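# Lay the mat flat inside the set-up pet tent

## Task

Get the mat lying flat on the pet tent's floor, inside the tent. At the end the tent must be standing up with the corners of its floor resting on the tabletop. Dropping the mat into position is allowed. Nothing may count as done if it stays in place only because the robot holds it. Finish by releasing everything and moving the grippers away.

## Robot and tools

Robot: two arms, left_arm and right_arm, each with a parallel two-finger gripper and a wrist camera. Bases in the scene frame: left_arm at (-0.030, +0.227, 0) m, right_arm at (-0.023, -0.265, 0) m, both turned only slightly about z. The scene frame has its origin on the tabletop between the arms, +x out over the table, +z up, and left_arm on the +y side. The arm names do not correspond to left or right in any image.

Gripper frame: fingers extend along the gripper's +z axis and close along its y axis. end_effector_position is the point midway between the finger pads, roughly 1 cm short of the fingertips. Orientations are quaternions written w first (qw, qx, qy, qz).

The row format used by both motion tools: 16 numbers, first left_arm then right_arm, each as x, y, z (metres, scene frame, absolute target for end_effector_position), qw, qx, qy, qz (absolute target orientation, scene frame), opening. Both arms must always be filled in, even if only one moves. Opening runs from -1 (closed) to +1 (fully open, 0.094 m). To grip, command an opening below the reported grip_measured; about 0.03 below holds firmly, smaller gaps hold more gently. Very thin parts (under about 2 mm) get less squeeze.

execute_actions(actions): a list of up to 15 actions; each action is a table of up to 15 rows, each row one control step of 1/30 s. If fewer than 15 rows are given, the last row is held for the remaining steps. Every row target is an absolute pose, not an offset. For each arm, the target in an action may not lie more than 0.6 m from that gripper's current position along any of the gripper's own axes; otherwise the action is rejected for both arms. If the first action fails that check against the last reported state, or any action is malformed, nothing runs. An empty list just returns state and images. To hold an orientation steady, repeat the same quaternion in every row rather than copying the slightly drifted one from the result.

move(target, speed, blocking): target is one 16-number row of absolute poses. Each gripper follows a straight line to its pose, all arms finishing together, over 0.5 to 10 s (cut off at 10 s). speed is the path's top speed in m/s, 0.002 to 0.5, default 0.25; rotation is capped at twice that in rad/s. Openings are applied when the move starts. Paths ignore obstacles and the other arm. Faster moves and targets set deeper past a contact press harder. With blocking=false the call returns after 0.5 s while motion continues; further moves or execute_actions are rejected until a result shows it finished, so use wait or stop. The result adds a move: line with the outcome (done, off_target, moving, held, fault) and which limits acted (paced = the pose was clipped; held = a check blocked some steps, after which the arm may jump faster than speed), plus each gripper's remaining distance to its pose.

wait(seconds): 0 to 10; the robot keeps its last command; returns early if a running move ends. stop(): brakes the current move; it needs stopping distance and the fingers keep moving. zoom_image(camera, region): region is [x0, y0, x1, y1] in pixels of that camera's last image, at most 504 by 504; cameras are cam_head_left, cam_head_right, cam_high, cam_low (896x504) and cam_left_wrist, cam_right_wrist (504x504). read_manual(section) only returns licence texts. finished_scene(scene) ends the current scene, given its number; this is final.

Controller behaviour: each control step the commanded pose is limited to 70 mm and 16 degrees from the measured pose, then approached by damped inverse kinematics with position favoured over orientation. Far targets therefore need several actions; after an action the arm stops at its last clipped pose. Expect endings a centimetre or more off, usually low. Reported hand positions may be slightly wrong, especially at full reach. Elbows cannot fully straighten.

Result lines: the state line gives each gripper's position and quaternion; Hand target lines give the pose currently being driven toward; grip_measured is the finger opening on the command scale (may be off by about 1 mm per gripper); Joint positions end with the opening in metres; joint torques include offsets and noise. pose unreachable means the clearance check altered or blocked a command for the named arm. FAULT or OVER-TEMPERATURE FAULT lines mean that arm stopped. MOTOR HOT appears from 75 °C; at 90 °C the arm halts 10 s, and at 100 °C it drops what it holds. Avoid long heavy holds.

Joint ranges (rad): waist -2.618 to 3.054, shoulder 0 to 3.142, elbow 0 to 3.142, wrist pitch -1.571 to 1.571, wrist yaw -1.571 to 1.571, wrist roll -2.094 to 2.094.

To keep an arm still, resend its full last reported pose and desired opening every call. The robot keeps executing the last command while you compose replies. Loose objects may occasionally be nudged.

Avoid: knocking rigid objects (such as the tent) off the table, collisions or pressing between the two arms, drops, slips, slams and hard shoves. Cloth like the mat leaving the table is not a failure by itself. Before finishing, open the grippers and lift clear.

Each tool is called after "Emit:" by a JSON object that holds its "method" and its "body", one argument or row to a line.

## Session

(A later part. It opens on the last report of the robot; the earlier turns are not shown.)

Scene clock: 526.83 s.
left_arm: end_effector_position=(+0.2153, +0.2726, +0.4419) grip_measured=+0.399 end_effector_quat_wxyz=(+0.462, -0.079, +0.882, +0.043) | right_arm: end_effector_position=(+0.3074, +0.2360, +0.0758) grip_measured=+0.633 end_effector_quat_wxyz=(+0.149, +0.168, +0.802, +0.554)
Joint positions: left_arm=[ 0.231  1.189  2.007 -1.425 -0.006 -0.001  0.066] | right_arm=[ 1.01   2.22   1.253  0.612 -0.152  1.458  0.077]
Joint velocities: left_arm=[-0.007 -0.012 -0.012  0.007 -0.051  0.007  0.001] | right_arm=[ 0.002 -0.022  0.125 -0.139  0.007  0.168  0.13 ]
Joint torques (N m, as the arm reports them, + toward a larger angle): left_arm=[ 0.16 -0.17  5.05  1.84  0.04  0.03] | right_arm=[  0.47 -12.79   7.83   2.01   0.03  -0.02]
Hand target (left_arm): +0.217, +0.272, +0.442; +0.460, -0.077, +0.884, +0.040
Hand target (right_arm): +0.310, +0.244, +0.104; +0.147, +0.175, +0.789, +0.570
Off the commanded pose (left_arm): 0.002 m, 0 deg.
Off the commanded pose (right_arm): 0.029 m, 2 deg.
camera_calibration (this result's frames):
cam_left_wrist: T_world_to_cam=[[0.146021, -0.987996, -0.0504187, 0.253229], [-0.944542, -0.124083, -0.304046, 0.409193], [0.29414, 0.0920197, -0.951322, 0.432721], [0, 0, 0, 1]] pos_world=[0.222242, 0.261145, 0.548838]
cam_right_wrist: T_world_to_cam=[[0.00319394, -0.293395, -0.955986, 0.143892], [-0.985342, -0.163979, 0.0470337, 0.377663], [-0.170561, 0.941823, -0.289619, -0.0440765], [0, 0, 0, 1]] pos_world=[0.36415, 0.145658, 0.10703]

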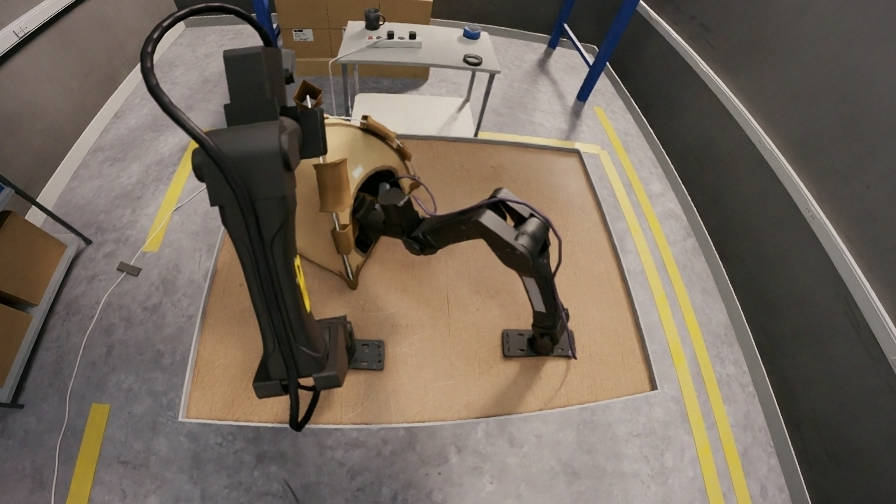

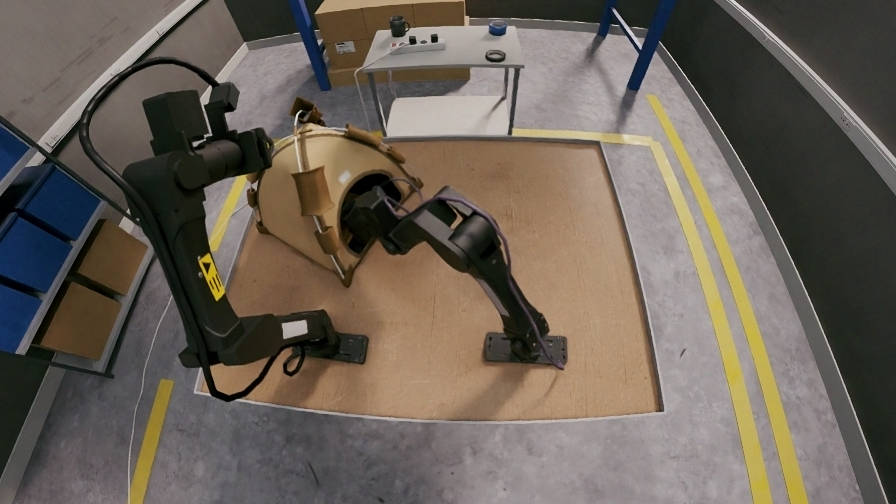

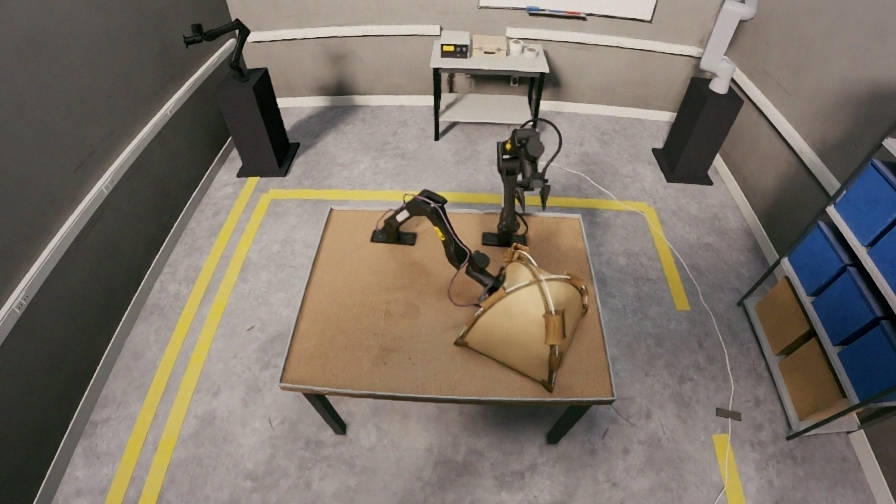

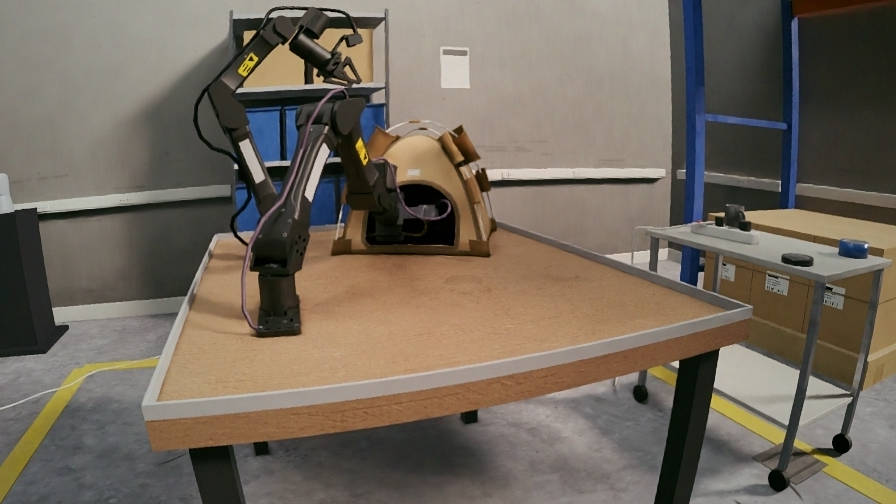

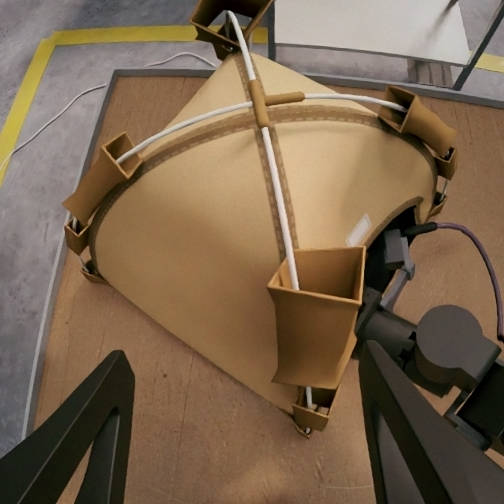

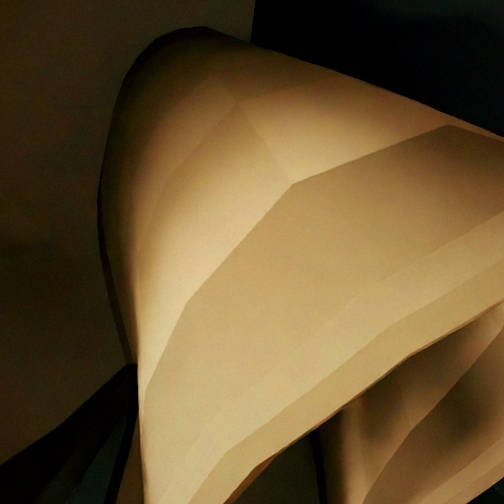

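Emit:
{"method": "wait", "body": {
  "seconds": 0
}}

Scene clock: 533.47 s.
left_arm: end_effector_position=(+0.2153, +0.2726, +0.4419) grip_measured=+0.399 end_effector_quat_wxyz=(+0.462, -0.079, +0.882, +0.043) | right_arm: end_effector_position=(+0.3075, +0.2360, +0.0748) grip_measured=+0.698 end_effector_quat_wxyz=(+0.138, +0.182, +0.803, +0.551)
Joint positions: left_arm=[ 0.231  1.189  2.007 -1.425 -0.006 -0.001  0.066] | right_arm=[ 1.01   2.218  1.26   0.591 -0.152  1.491  0.08 ]
Joint velocities: left_arm=[-0.007 -0.017 -0.002  0.022  0.051  0.007  0.001] | right_arm=[ 0.012 -0.017 -0.002 -0.022  0.037 -0.022 -0.001]
Joint torques (N m, as the arm reports them, + toward a larger angle): left_arm=[ 0.16 -0.1   5.05  1.84  0.03  0.04] | right_arm=[  0.42 -12.74   7.84   2.05   0.03  -0.02]
Hand target (left_arm): +0.217, +0.272, +0.442; +0.460, -0.077, +0.884, +0.040
Hand target (right_arm): +0.310, +0.244, +0.103; +0.147, +0.175, +0.789, +0.570
Off the commanded pose (left_arm): 0.002 m, 0 deg.
Off the commanded pose (right_arm): 0.030 m, 3 deg.
camera_calibration (this result's frames):
cam_left_wrist: T_world_to_cam=[[0.146021, -0.987996, -0.0504187, 0.253229], [-0.944542, -0.124083, -0.304046, 0.409193], [0.29414, 0.0920197, -0.951322, 0.432721], [0, 0, 0, 1]] pos_world=[0.222242, 0.261145, 0.548838]
cam_right_wrist: T_world_to_cam=[[-0.0331401, -0.289835, -0.956503, 0.153317], [-0.984932, -0.15306, 0.0805046, 0.372534], [-0.169735, 0.944758, -0.280396, -0.0460317], [0, 0, 0, 1]] pos_world=[0.364189, 0.144945, 0.10375]

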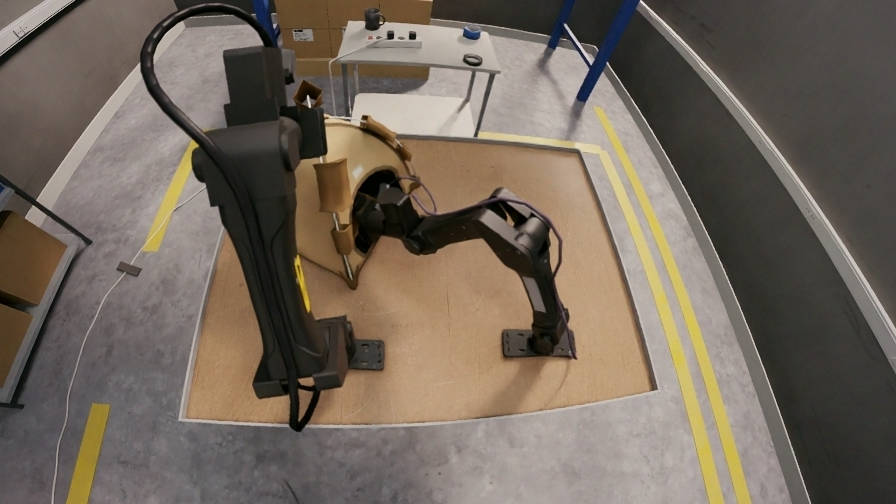

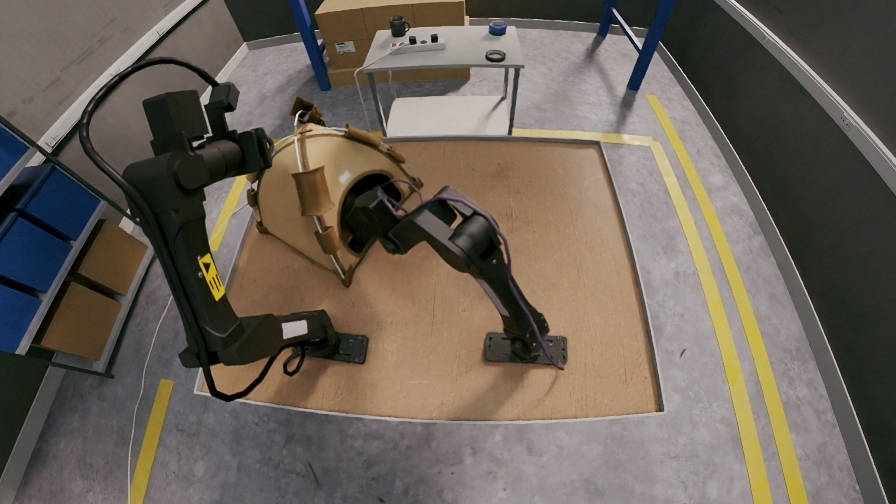

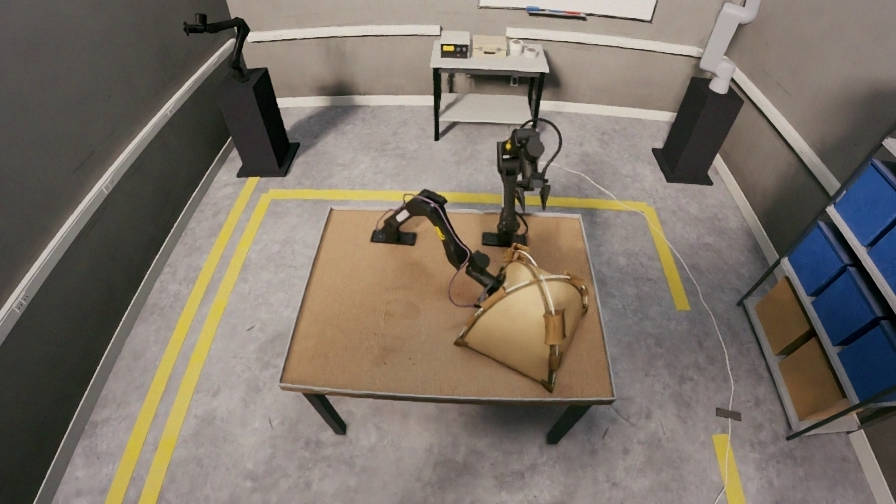

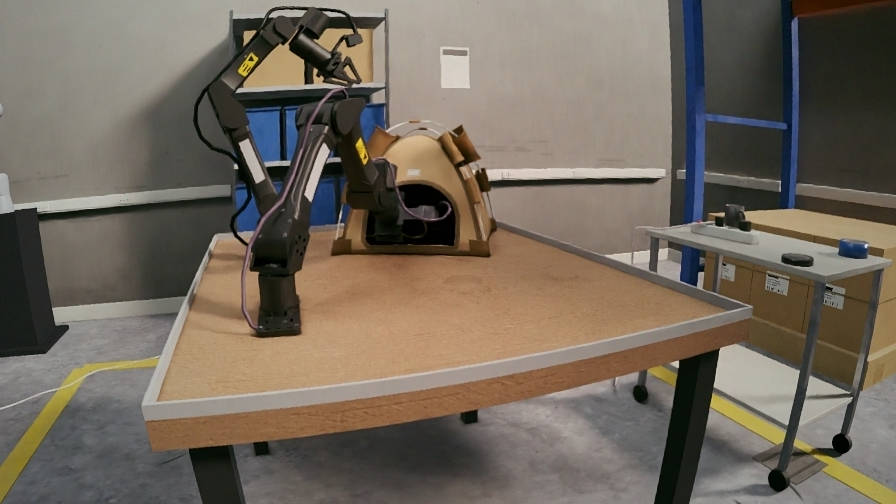

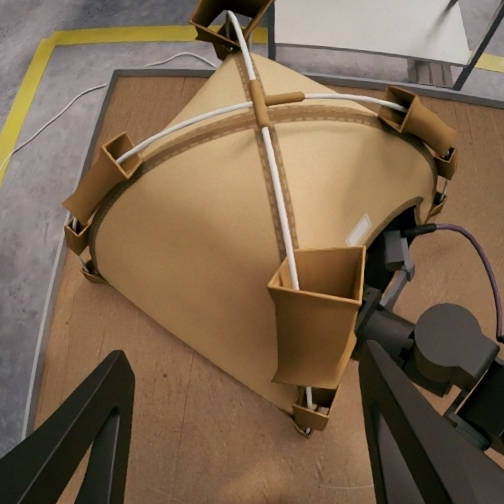

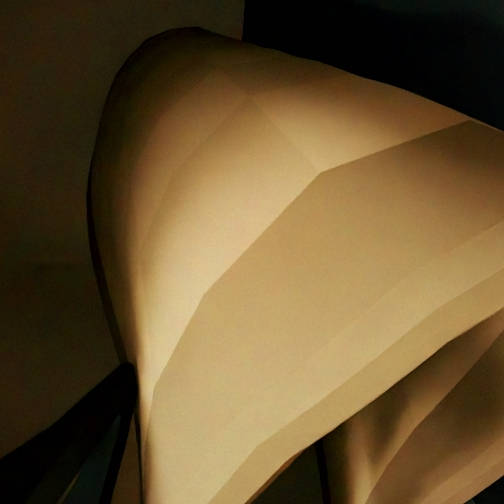

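Emit:
{"method": "execute_actions", "body": {
  "actions": [
    [
[0.217,0.272,0.442,0.46,-0.0773,0.8836,0.0402,0.4, 0.3107,0.244,0.103,0.1455,0.1767,0.7925,0.5647,0.76],
[0.217,0.272,0.442,0.46,-0.0773,0.8836,0.0402,0.4, 0.3103,0.2427,0.103,0.1437,0.1784,0.7951,0.5603,0.82],
[0.217,0.272,0.442,0.46,-0.0773,0.8836,0.0402,0.4, 0.3099,0.2413,0.103,0.1420,0.1801,0.7978,0.5559,0.88],
[0.217,0.272,0.442,0.46,-0.0773,0.8836,0.0402,0.4, 0.3095,0.2400,0.103,0.1403,0.1817,0.8005,0.5515,0.94],
[0.217,0.272,0.442,0.46,-0.0773,0.8836,0.0402,0.4, 0.3091,0.2386,0.103,0.1385,0.1834,0.8032,0.5471,1.0],
[0.217,0.272,0.442,0.46,-0.0773,0.8836,0.0402,0.4, 0.3087,0.2373,0.103,0.1368,0.1851,0.8058,0.5427,1.0],
[0.217,0.272,0.442,0.46,-0.0773,0.8836,0.0402,0.4, 0.3084,0.2359,0.103,0.1351,0.1867,0.8085,0.5383,1.0],
[0.217,0.272,0.442,0.46,-0.0773,0.8836,0.0402,0.4, 0.3080,0.2346,0.103,0.1333,0.1884,0.8112,0.5339,1.0],
[0.217,0.272,0.442,0.46,-0.0773,0.8836,0.0402,0.4, 0.3076,0.2332,0.103,0.1316,0.1900,0.8139,0.5295,1.0],
[0.217,0.272,0.442,0.46,-0.0773,0.8836,0.0402,0.4, 0.3072,0.2319,0.103,0.1299,0.1917,0.8165,0.5251,1.0],
[0.217,0.272,0.442,0.46,-0.0773,0.8836,0.0402,0.4, 0.3068,0.2305,0.103,0.1282,0.1934,0.8192,0.5208,1.0],
[0.217,0.272,0.442,0.46,-0.0773,0.8836,0.0402,0.4, 0.3065,0.2292,0.103,0.1264,0.1950,0.8219,0.5164,1.0],
[0.217,0.272,0.442,0.46,-0.0773,0.8836,0.0402,0.4, 0.3061,0.2278,0.103,0.1247,0.1967,0.8245,0.5120,1.0],
[0.217,0.272,0.442,0.46,-0.0773,0.8836,0.0402,0.4, 0.3057,0.2265,0.103,0.1230,0.1983,0.8272,0.5076,1.0],
[0.217,0.272,0.442,0.46,-0.0773,0.8836,0.0402,0.4, 0.3053,0.2251,0.103,0.1212,0.2000,0.8299,0.5032,1.0]
],
    [
[0.217,0.272,0.442,0.46,-0.0773,0.8836,0.0402,0.4, 0.3049,0.2237,0.103,0.1195,0.2017,0.8326,0.4988,1.0],
[0.217,0.272,0.442,0.46,-0.0773,0.8836,0.0402,0.4, 0.3046,0.2224,0.103,0.1178,0.2033,0.8352,0.4944,1.0],
[0.217,0.272,0.442,0.46,-0.0773,0.8836,0.0402,0.4, 0.3042,0.2210,0.103,0.1160,0.2050,0.8379,0.4900,1.0],
[0.217,0.272,0.442,0.46,-0.0773,0.8836,0.0402,0.4, 0.3038,0.2197,0.103,0.1143,0.2066,0.8406,0.4856,1.0],
[0.217,0.272,0.442,0.46,-0.0773,0.8836,0.0402,0.4, 0.3034,0.2183,0.103,0.1126,0.2083,0.8433,0.4812,1.0],
[0.217,0.272,0.442,0.46,-0.0773,0.8836,0.0402,0.4, 0.3030,0.2170,0.103,0.1108,0.2100,0.8459,0.4768,1.0],
[0.217,0.272,0.442,0.46,-0.0773,0.8836,0.0402,0.4, 0.3027,0.2156,0.103,0.1091,0.2116,0.8486,0.4724,1.0]
]
  ]
}}

Scene clock: 551.93 s.
left_arm: end_effector_position=(+0.2153, +0.2726, +0.4419) grip_measured=+0.399 end_effector_quat_wxyz=(+0.462, -0.079, +0.882, +0.043) | right_arm: end_effector_position=(+0.2914, +0.2137, +0.0745) grip_measured=+1.000 end_effector_quat_wxyz=(+0.096, +0.211, +0.859, +0.456)
Joint positions: left_arm=[ 0.231  1.189  2.007 -1.425 -0.006 -0.001  0.066] | right_arm=[ 1.01   2.103  1.319  0.175 -0.151  1.5    0.094]
Joint velocities: left_arm=[-0.002  0.002 -0.007 -0.022  0.037 -0.037 -0.001] | right_arm=[-0.022  0.002  0.002 -0.125  0.037 -0.007  0.   ]
Joint torques (N m, as the arm reports them, + toward a larger angle): left_arm=[ 0.07 -0.15  5.12  1.83  0.05  0.05] | right_arm=[ -0.99 -12.56   8.4    1.89   0.01   0.  ]
Hand target (left_arm): +0.217, +0.272, +0.442; +0.460, -0.077, +0.884, +0.040
Hand target (right_arm): +0.302, +0.215, +0.103; +0.109, +0.211, +0.849, +0.473
Off the commanded pose (left_arm): 0.002 m, 0 deg.
Off the commanded pose (right_arm): 0.031 m, 3 deg.
camera_calibration (this result's frames):
cam_left_wrist: T_world_to_cam=[[0.146021, -0.987996, -0.0504187, 0.253229], [-0.944542, -0.124083, -0.304046, 0.409193], [0.29414, 0.0920197, -0.951322, 0.432721], [0, 0, 0, 1]] pos_world=[0.222242, 0.261145, 0.548838]
cam_right_wrist: T_world_to_cam=[[-0.172043, -0.465786, -0.868012, 0.217558], [-0.960616, -0.115866, 0.252573, 0.325491], [-0.218218, 0.877279, -0.427508, 0.0117542], [0, 0, 0, 1]] pos_world=[0.352666, 0.128737, 0.111658]

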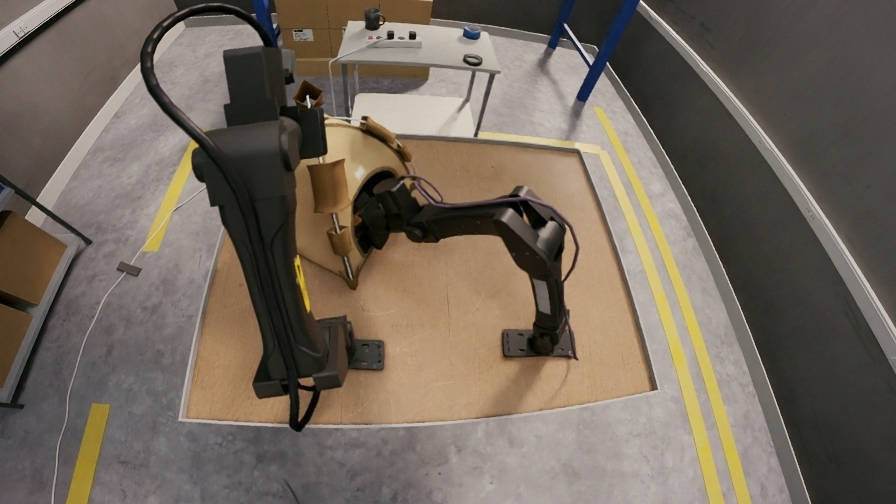

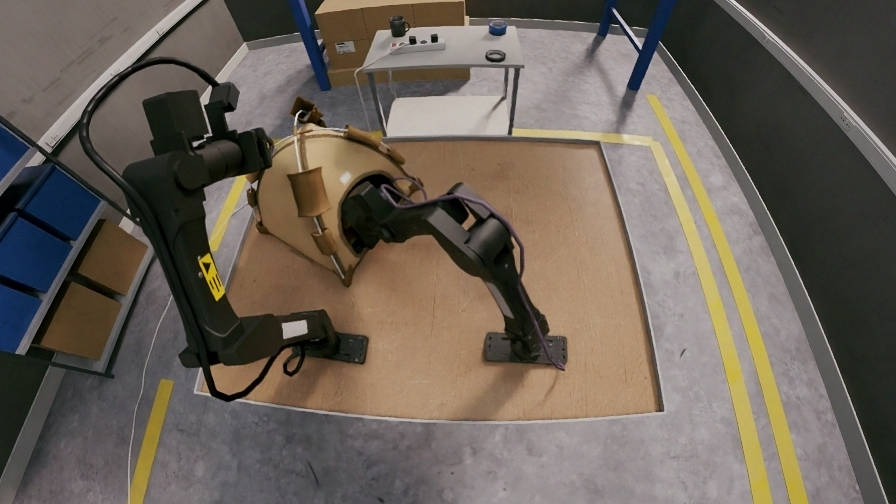

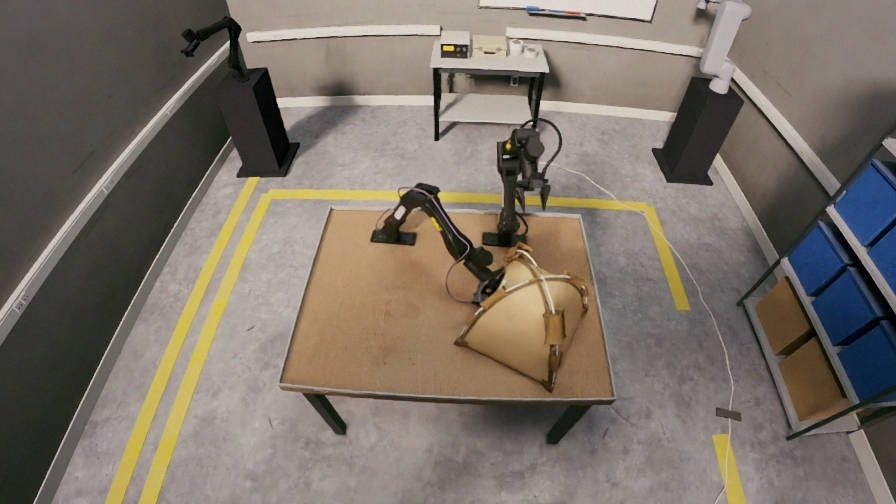

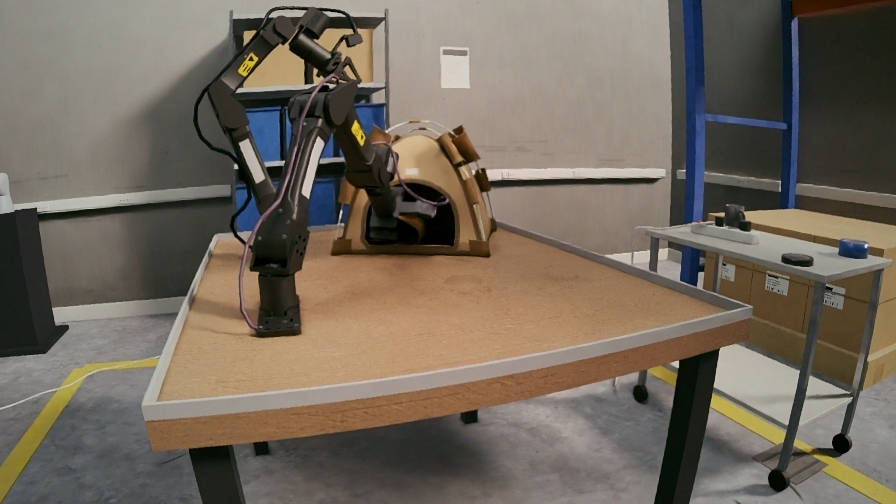

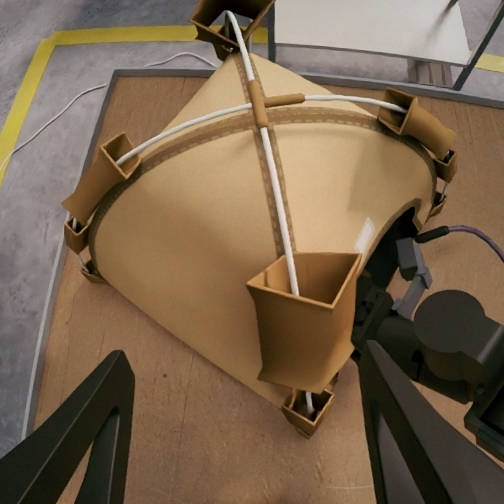

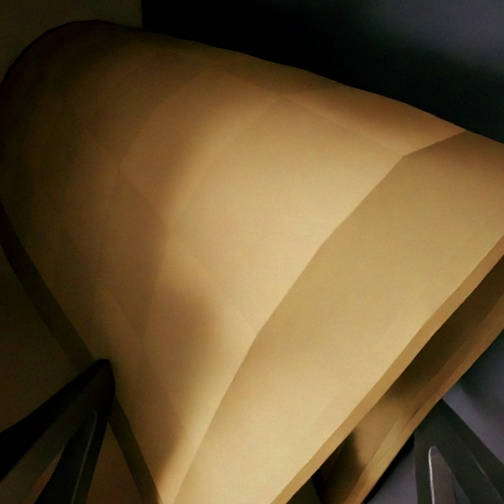

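Emit:
{"method": "execute_actions", "body": {
  "actions": [
    [
[0.217,0.272,0.442,0.46,-0.0773,0.8836,0.0402,0.4, 0.3022,0.2140,0.104,0.1091,0.2116,0.8486,0.4724,1.0],
[0.217,0.272,0.442,0.46,-0.0773,0.8836,0.0402,0.4, 0.3015,0.2117,0.1055,0.1091,0.2116,0.8486,0.4724,1.0],
[0.217,0.272,0.442,0.46,-0.0773,0.8836,0.0402,0.4, 0.3006,0.2088,0.1075,0.1091,0.2116,0.8486,0.4724,1.0],
[0.217,0.272,0.442,0.46,-0.0773,0.8836,0.0402,0.4, 0.2996,0.2055,0.110,0.1091,0.2116,0.8486,0.4724,1.0],
[0.217,0.272,0.442,0.46,-0.0773,0.8836,0.0402,0.4, 0.2986,0.2022,0.1123,0.1091,0.2116,0.8486,0.4724,1.0],
[0.217,0.272,0.442,0.46,-0.0773,0.8836,0.0402,0.4, 0.2976,0.1989,0.1146,0.1091,0.2116,0.8486,0.4724,1.0],
[0.217,0.272,0.442,0.46,-0.0773,0.8836,0.0402,0.4, 0.2966,0.1956,0.1169,0.1091,0.2116,0.8486,0.4724,1.0],
[0.217,0.272,0.442,0.46,-0.0773,0.8836,0.0402,0.4, 0.2956,0.1923,0.1192,0.1091,0.2116,0.8486,0.4724,1.0],
[0.217,0.272,0.442,0.46,-0.0773,0.8836,0.0402,0.4, 0.2946,0.1890,0.1215,0.1091,0.2116,0.8486,0.4724,1.0],
[0.217,0.272,0.442,0.46,-0.0773,0.8836,0.0402,0.4, 0.2936,0.1857,0.1238,0.1091,0.2116,0.8486,0.4724,1.0],
[0.217,0.272,0.442,0.46,-0.0773,0.8836,0.0402,0.4, 0.2926,0.1824,0.1261,0.1091,0.2116,0.8486,0.4724,1.0],
[0.217,0.272,0.442,0.46,-0.0773,0.8836,0.0402,0.4, 0.2916,0.1791,0.1284,0.1091,0.2116,0.8486,0.4724,1.0],
[0.217,0.272,0.442,0.46,-0.0773,0.8836,0.0402,0.4, 0.2907,0.1761,0.1305,0.1091,0.2116,0.8486,0.4724,1.0],
[0.217,0.272,0.442,0.46,-0.0773,0.8836,0.0402,0.4, 0.2899,0.1736,0.132,0.1091,0.2116,0.8486,0.4724,1.0],
[0.217,0.272,0.442,0.46,-0.0773,0.8836,0.0402,0.4, 0.2894,0.1719,0.133,0.1091,0.2116,0.8486,0.4724,1.0]
]
  ]
}}

Scene clock: 565.20 s.
left_arm: end_effector_position=(+0.2153, +0.2726, +0.4419) grip_measured=+0.399 end_effector_quat_wxyz=(+0.462, -0.079, +0.882, +0.043) | right_arm: end_effector_position=(+0.2921, +0.1816, +0.1185) grip_measured=+1.000 end_effector_quat_wxyz=(+0.107, +0.220, +0.851, +0.466)
Joint positions: left_arm=[ 0.231  1.189  2.007 -1.425 -0.006 -0.001  0.066] | right_arm=[ 0.972  1.933  1.236  0.114 -0.159  1.493  0.094]
Joint velocities: left_arm=[ 0.007  0.002 -0.002  0.022  0.037 -0.007  0.001] | right_arm=[-0.085 -0.339 -0.256 -0.139  0.037 -0.066  0.   ]
Joint torques (N m, as the arm reports them, + toward a larger angle): left_arm=[ 0.19 -0.16  5.09  1.84  0.04  0.05] | right_arm=[ -0.93 -11.39   5.35   2.17  -0.2   -0.12]
Hand target (left_arm): +0.217, +0.272, +0.442; +0.460, -0.077, +0.884, +0.040
Hand target (right_arm): +0.290, +0.173, +0.132; +0.109, +0.212, +0.849, +0.472
Off the commanded pose (left_arm): 0.002 m, 0 deg.
Off the commanded pose (right_arm): 0.018 m, 1 deg.
camera_calibration (this result's frames):
cam_left_wrist: T_world_to_cam=[[0.146021, -0.987996, -0.0504187, 0.253229], [-0.944542, -0.124083, -0.304046, 0.409193], [0.29414, 0.0920197, -0.951322, 0.432721], [0, 0, 0, 1]] pos_world=[0.222242, 0.261145, 0.548838]
cam_right_wrist: T_world_to_cam=[[-0.169702, -0.442477, -0.880576, 0.237411], [-0.967792, -0.0937784, 0.233633, 0.311605], [-0.185956, 0.891863, -0.412312, 0.0450307], [0, 0, 0, 1]] pos_world=[0.350231, 0.0941094, 0.154824]

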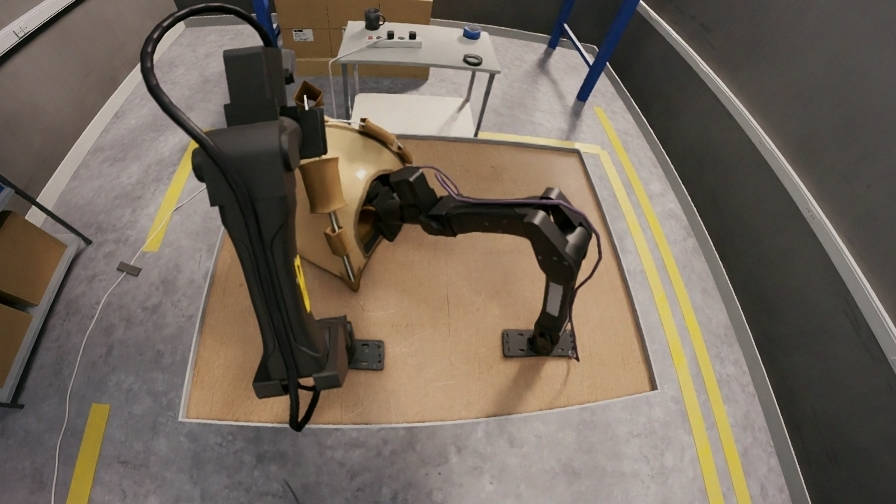

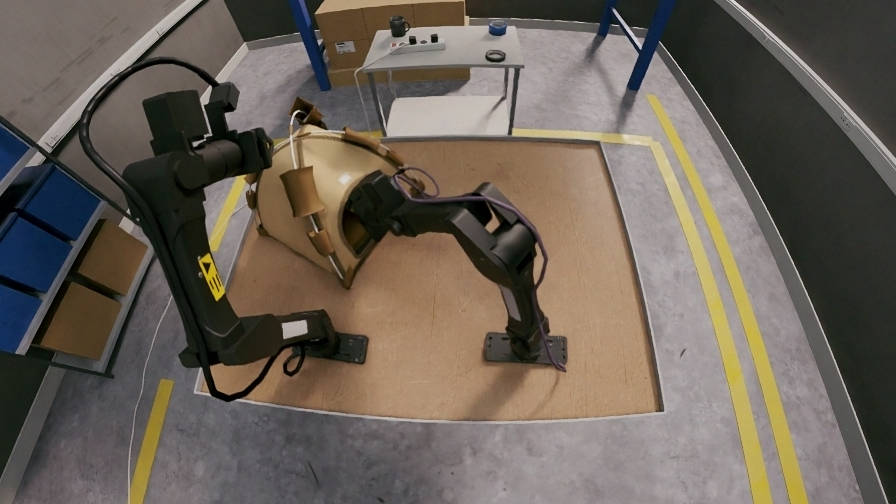

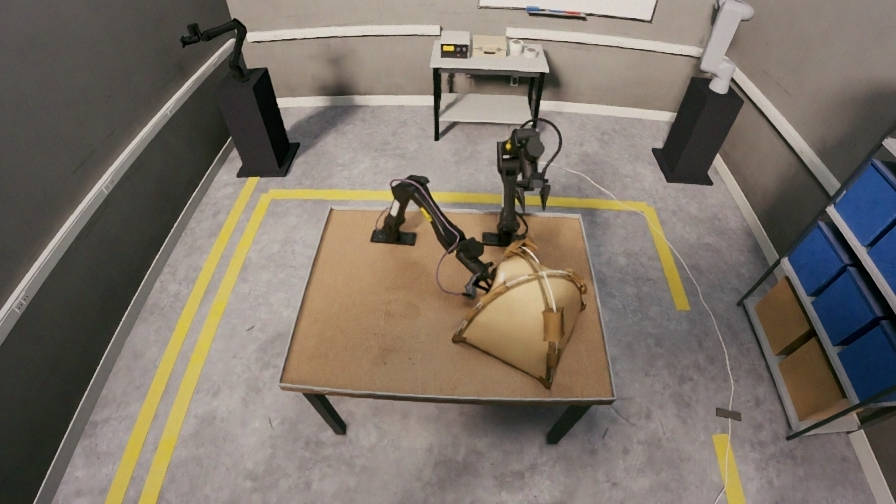

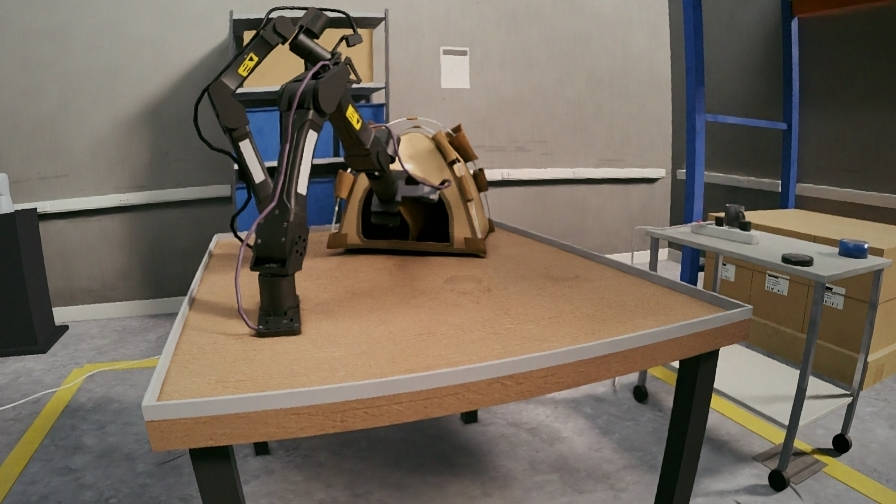

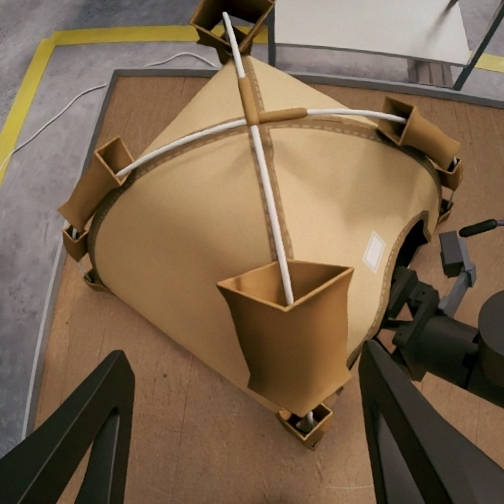

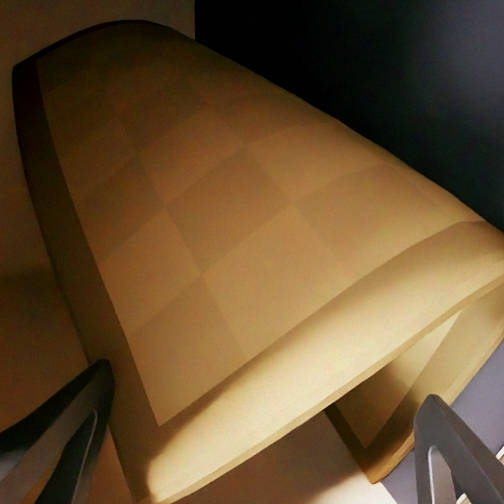

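Emit:
{"method": "wait", "body": {
  "seconds": 0
}}

Scene clock: 566.83 s.
left_arm: end_effector_position=(+0.2153, +0.2726, +0.4419) grip_measured=+0.399 end_effector_quat_wxyz=(+0.462, -0.079, +0.882, +0.043) | right_arm: end_effector_position=(+0.2886, +0.1751, +0.1164) grip_measured=+1.000 end_effector_quat_wxyz=(+0.102, +0.220, +0.855, +0.458)
Joint positions: left_arm=[ 0.231  1.189  2.007 -1.425 -0.006 -0.001  0.066] | right_arm=[ 0.967  1.915  1.22   0.092 -0.168  1.489  0.094]
Joint velocities: left_arm=[ 0.007 -0.012 -0.017 -0.037  0.007  0.022 -0.001] | right_arm=[-0.022  0.032  0.012 -0.051 -0.022 -0.066  0.   ]
Joint torques (N m, as the arm reports them, + toward a larger angle): left_arm=[ 0.21 -0.16  4.99  1.86  0.03  0.04] | right_arm=[ -0.73 -11.36   5.3    2.09  -0.18  -0.13]
Hand target (left_arm): +0.217, +0.272, +0.442; +0.460, -0.077, +0.884, +0.040
Hand target (right_arm): +0.290, +0.173, +0.132; +0.109, +0.212, +0.849, +0.472
Off the commanded pose (left_arm): 0.002 m, 0 deg.
Off the commanded pose (right_arm): 0.017 m, 2 deg.
camera_calibration (this result's frames):
cam_left_wrist: T_world_to_cam=[[0.146021, -0.987996, -0.0504187, 0.253229], [-0.944542, -0.124083, -0.304046, 0.409193], [0.29414, 0.0920197, -0.951322, 0.432721], [0, 0, 0, 1]] pos_world=[0.222242, 0.261145, 0.548838]
cam_right_wrist: T_world_to_cam=[[-0.179872, -0.456277, -0.871468, 0.236458], [-0.963999, -0.0946101, 0.248506, 0.305452], [-0.195837, 0.884794, -0.422833, 0.0545777], [0, 0, 0, 1]] pos_world=[0.347676, 0.0884992, 0.153236]

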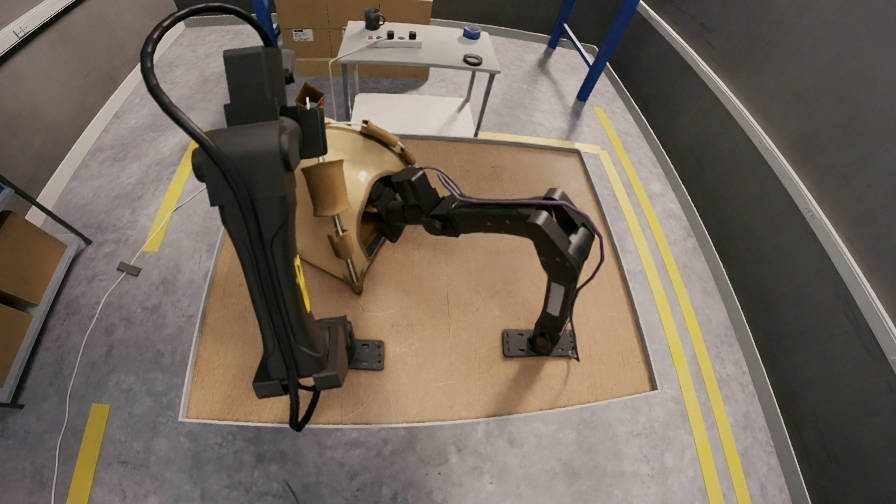

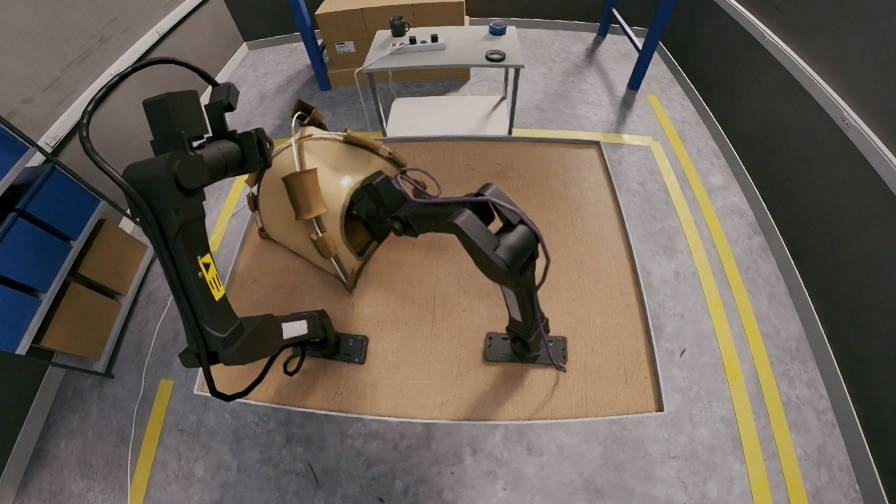

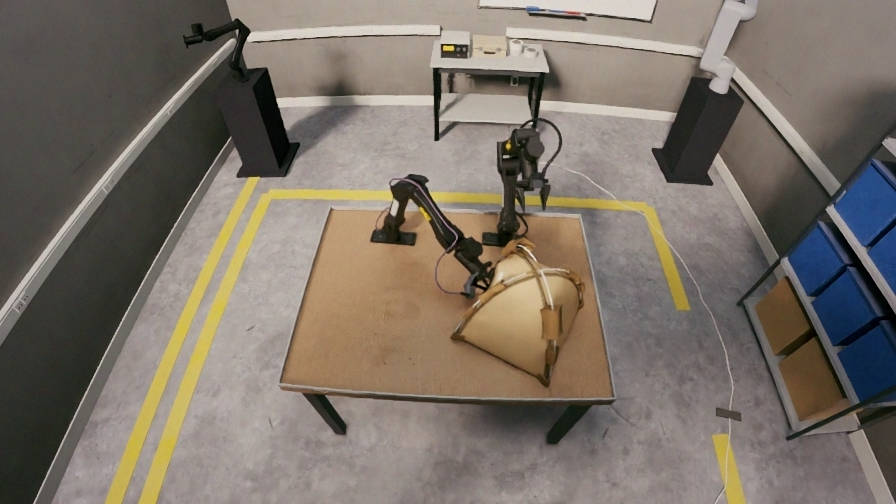

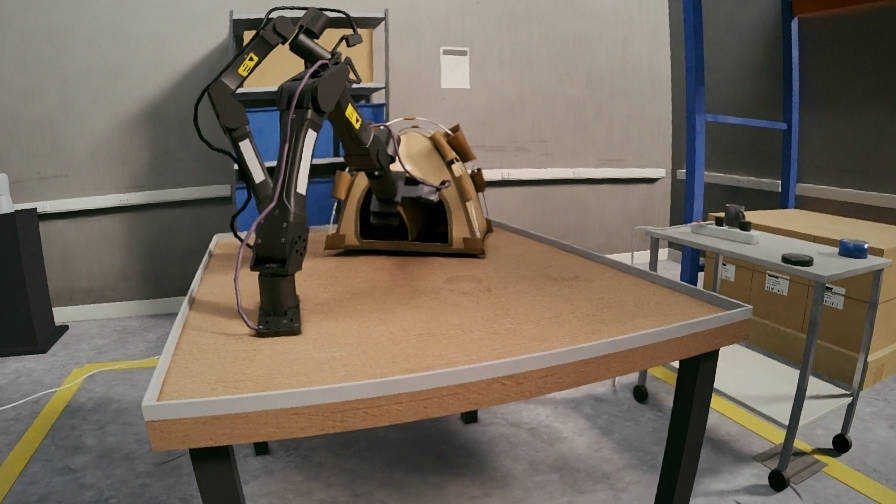

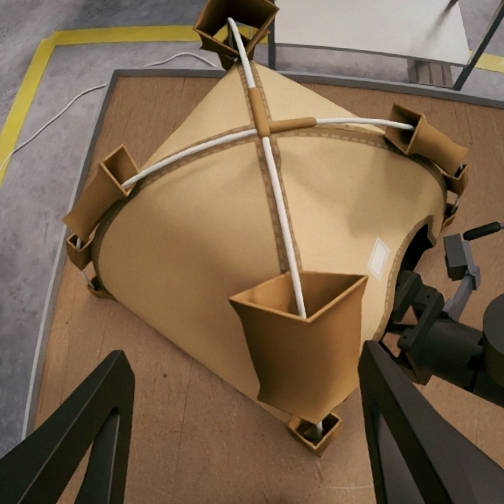

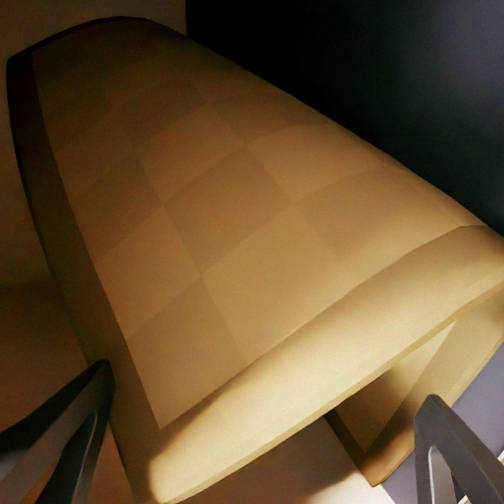

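Emit:
{"method": "zoom_image", "body": {
  "camera": "cam_head_right",
  "region": [310, 140, 470, 290]
}}

Emit:
{"method": "zoom_image", "body": {
  "camera": "cam_low",
  "region": [310, 110, 520, 290]
}}

Emit:
{"method": "zoom_image", "body": {
  "camera": "cam_left_wrist",
  "region": [300, 180, 504, 400]
}}

Region (310, 140, 470, 290) of cam_head_right's 896x504 image, scaled by 3.150, with more detail than that image has; it fills the top 472 rows of this view, and the rest is white.

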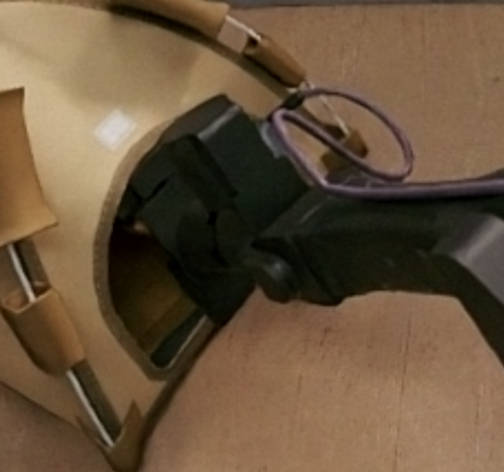

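Region (310, 110, 520, 290) of cam_low's 896x504 image, scaled by 2.400, with more detail than that image has; it fills the top 432 rows of this view, and the rest is white.

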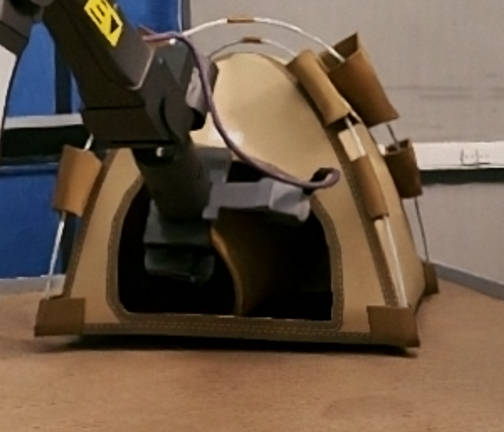

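Region (300, 180, 504, 400) of cam_left_wrist's 504x504 image, scaled by 2.291, with more detail than that image has; it fills the left 467 columns of this view, and the rest is white.

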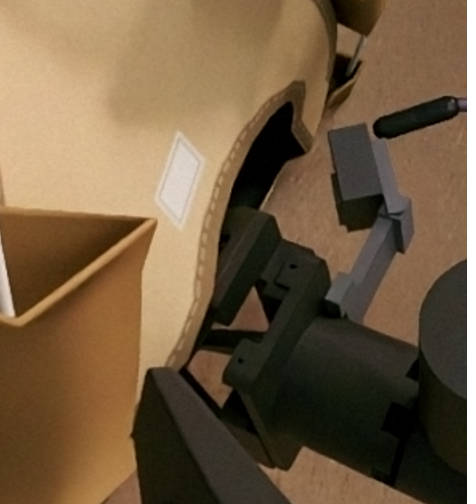

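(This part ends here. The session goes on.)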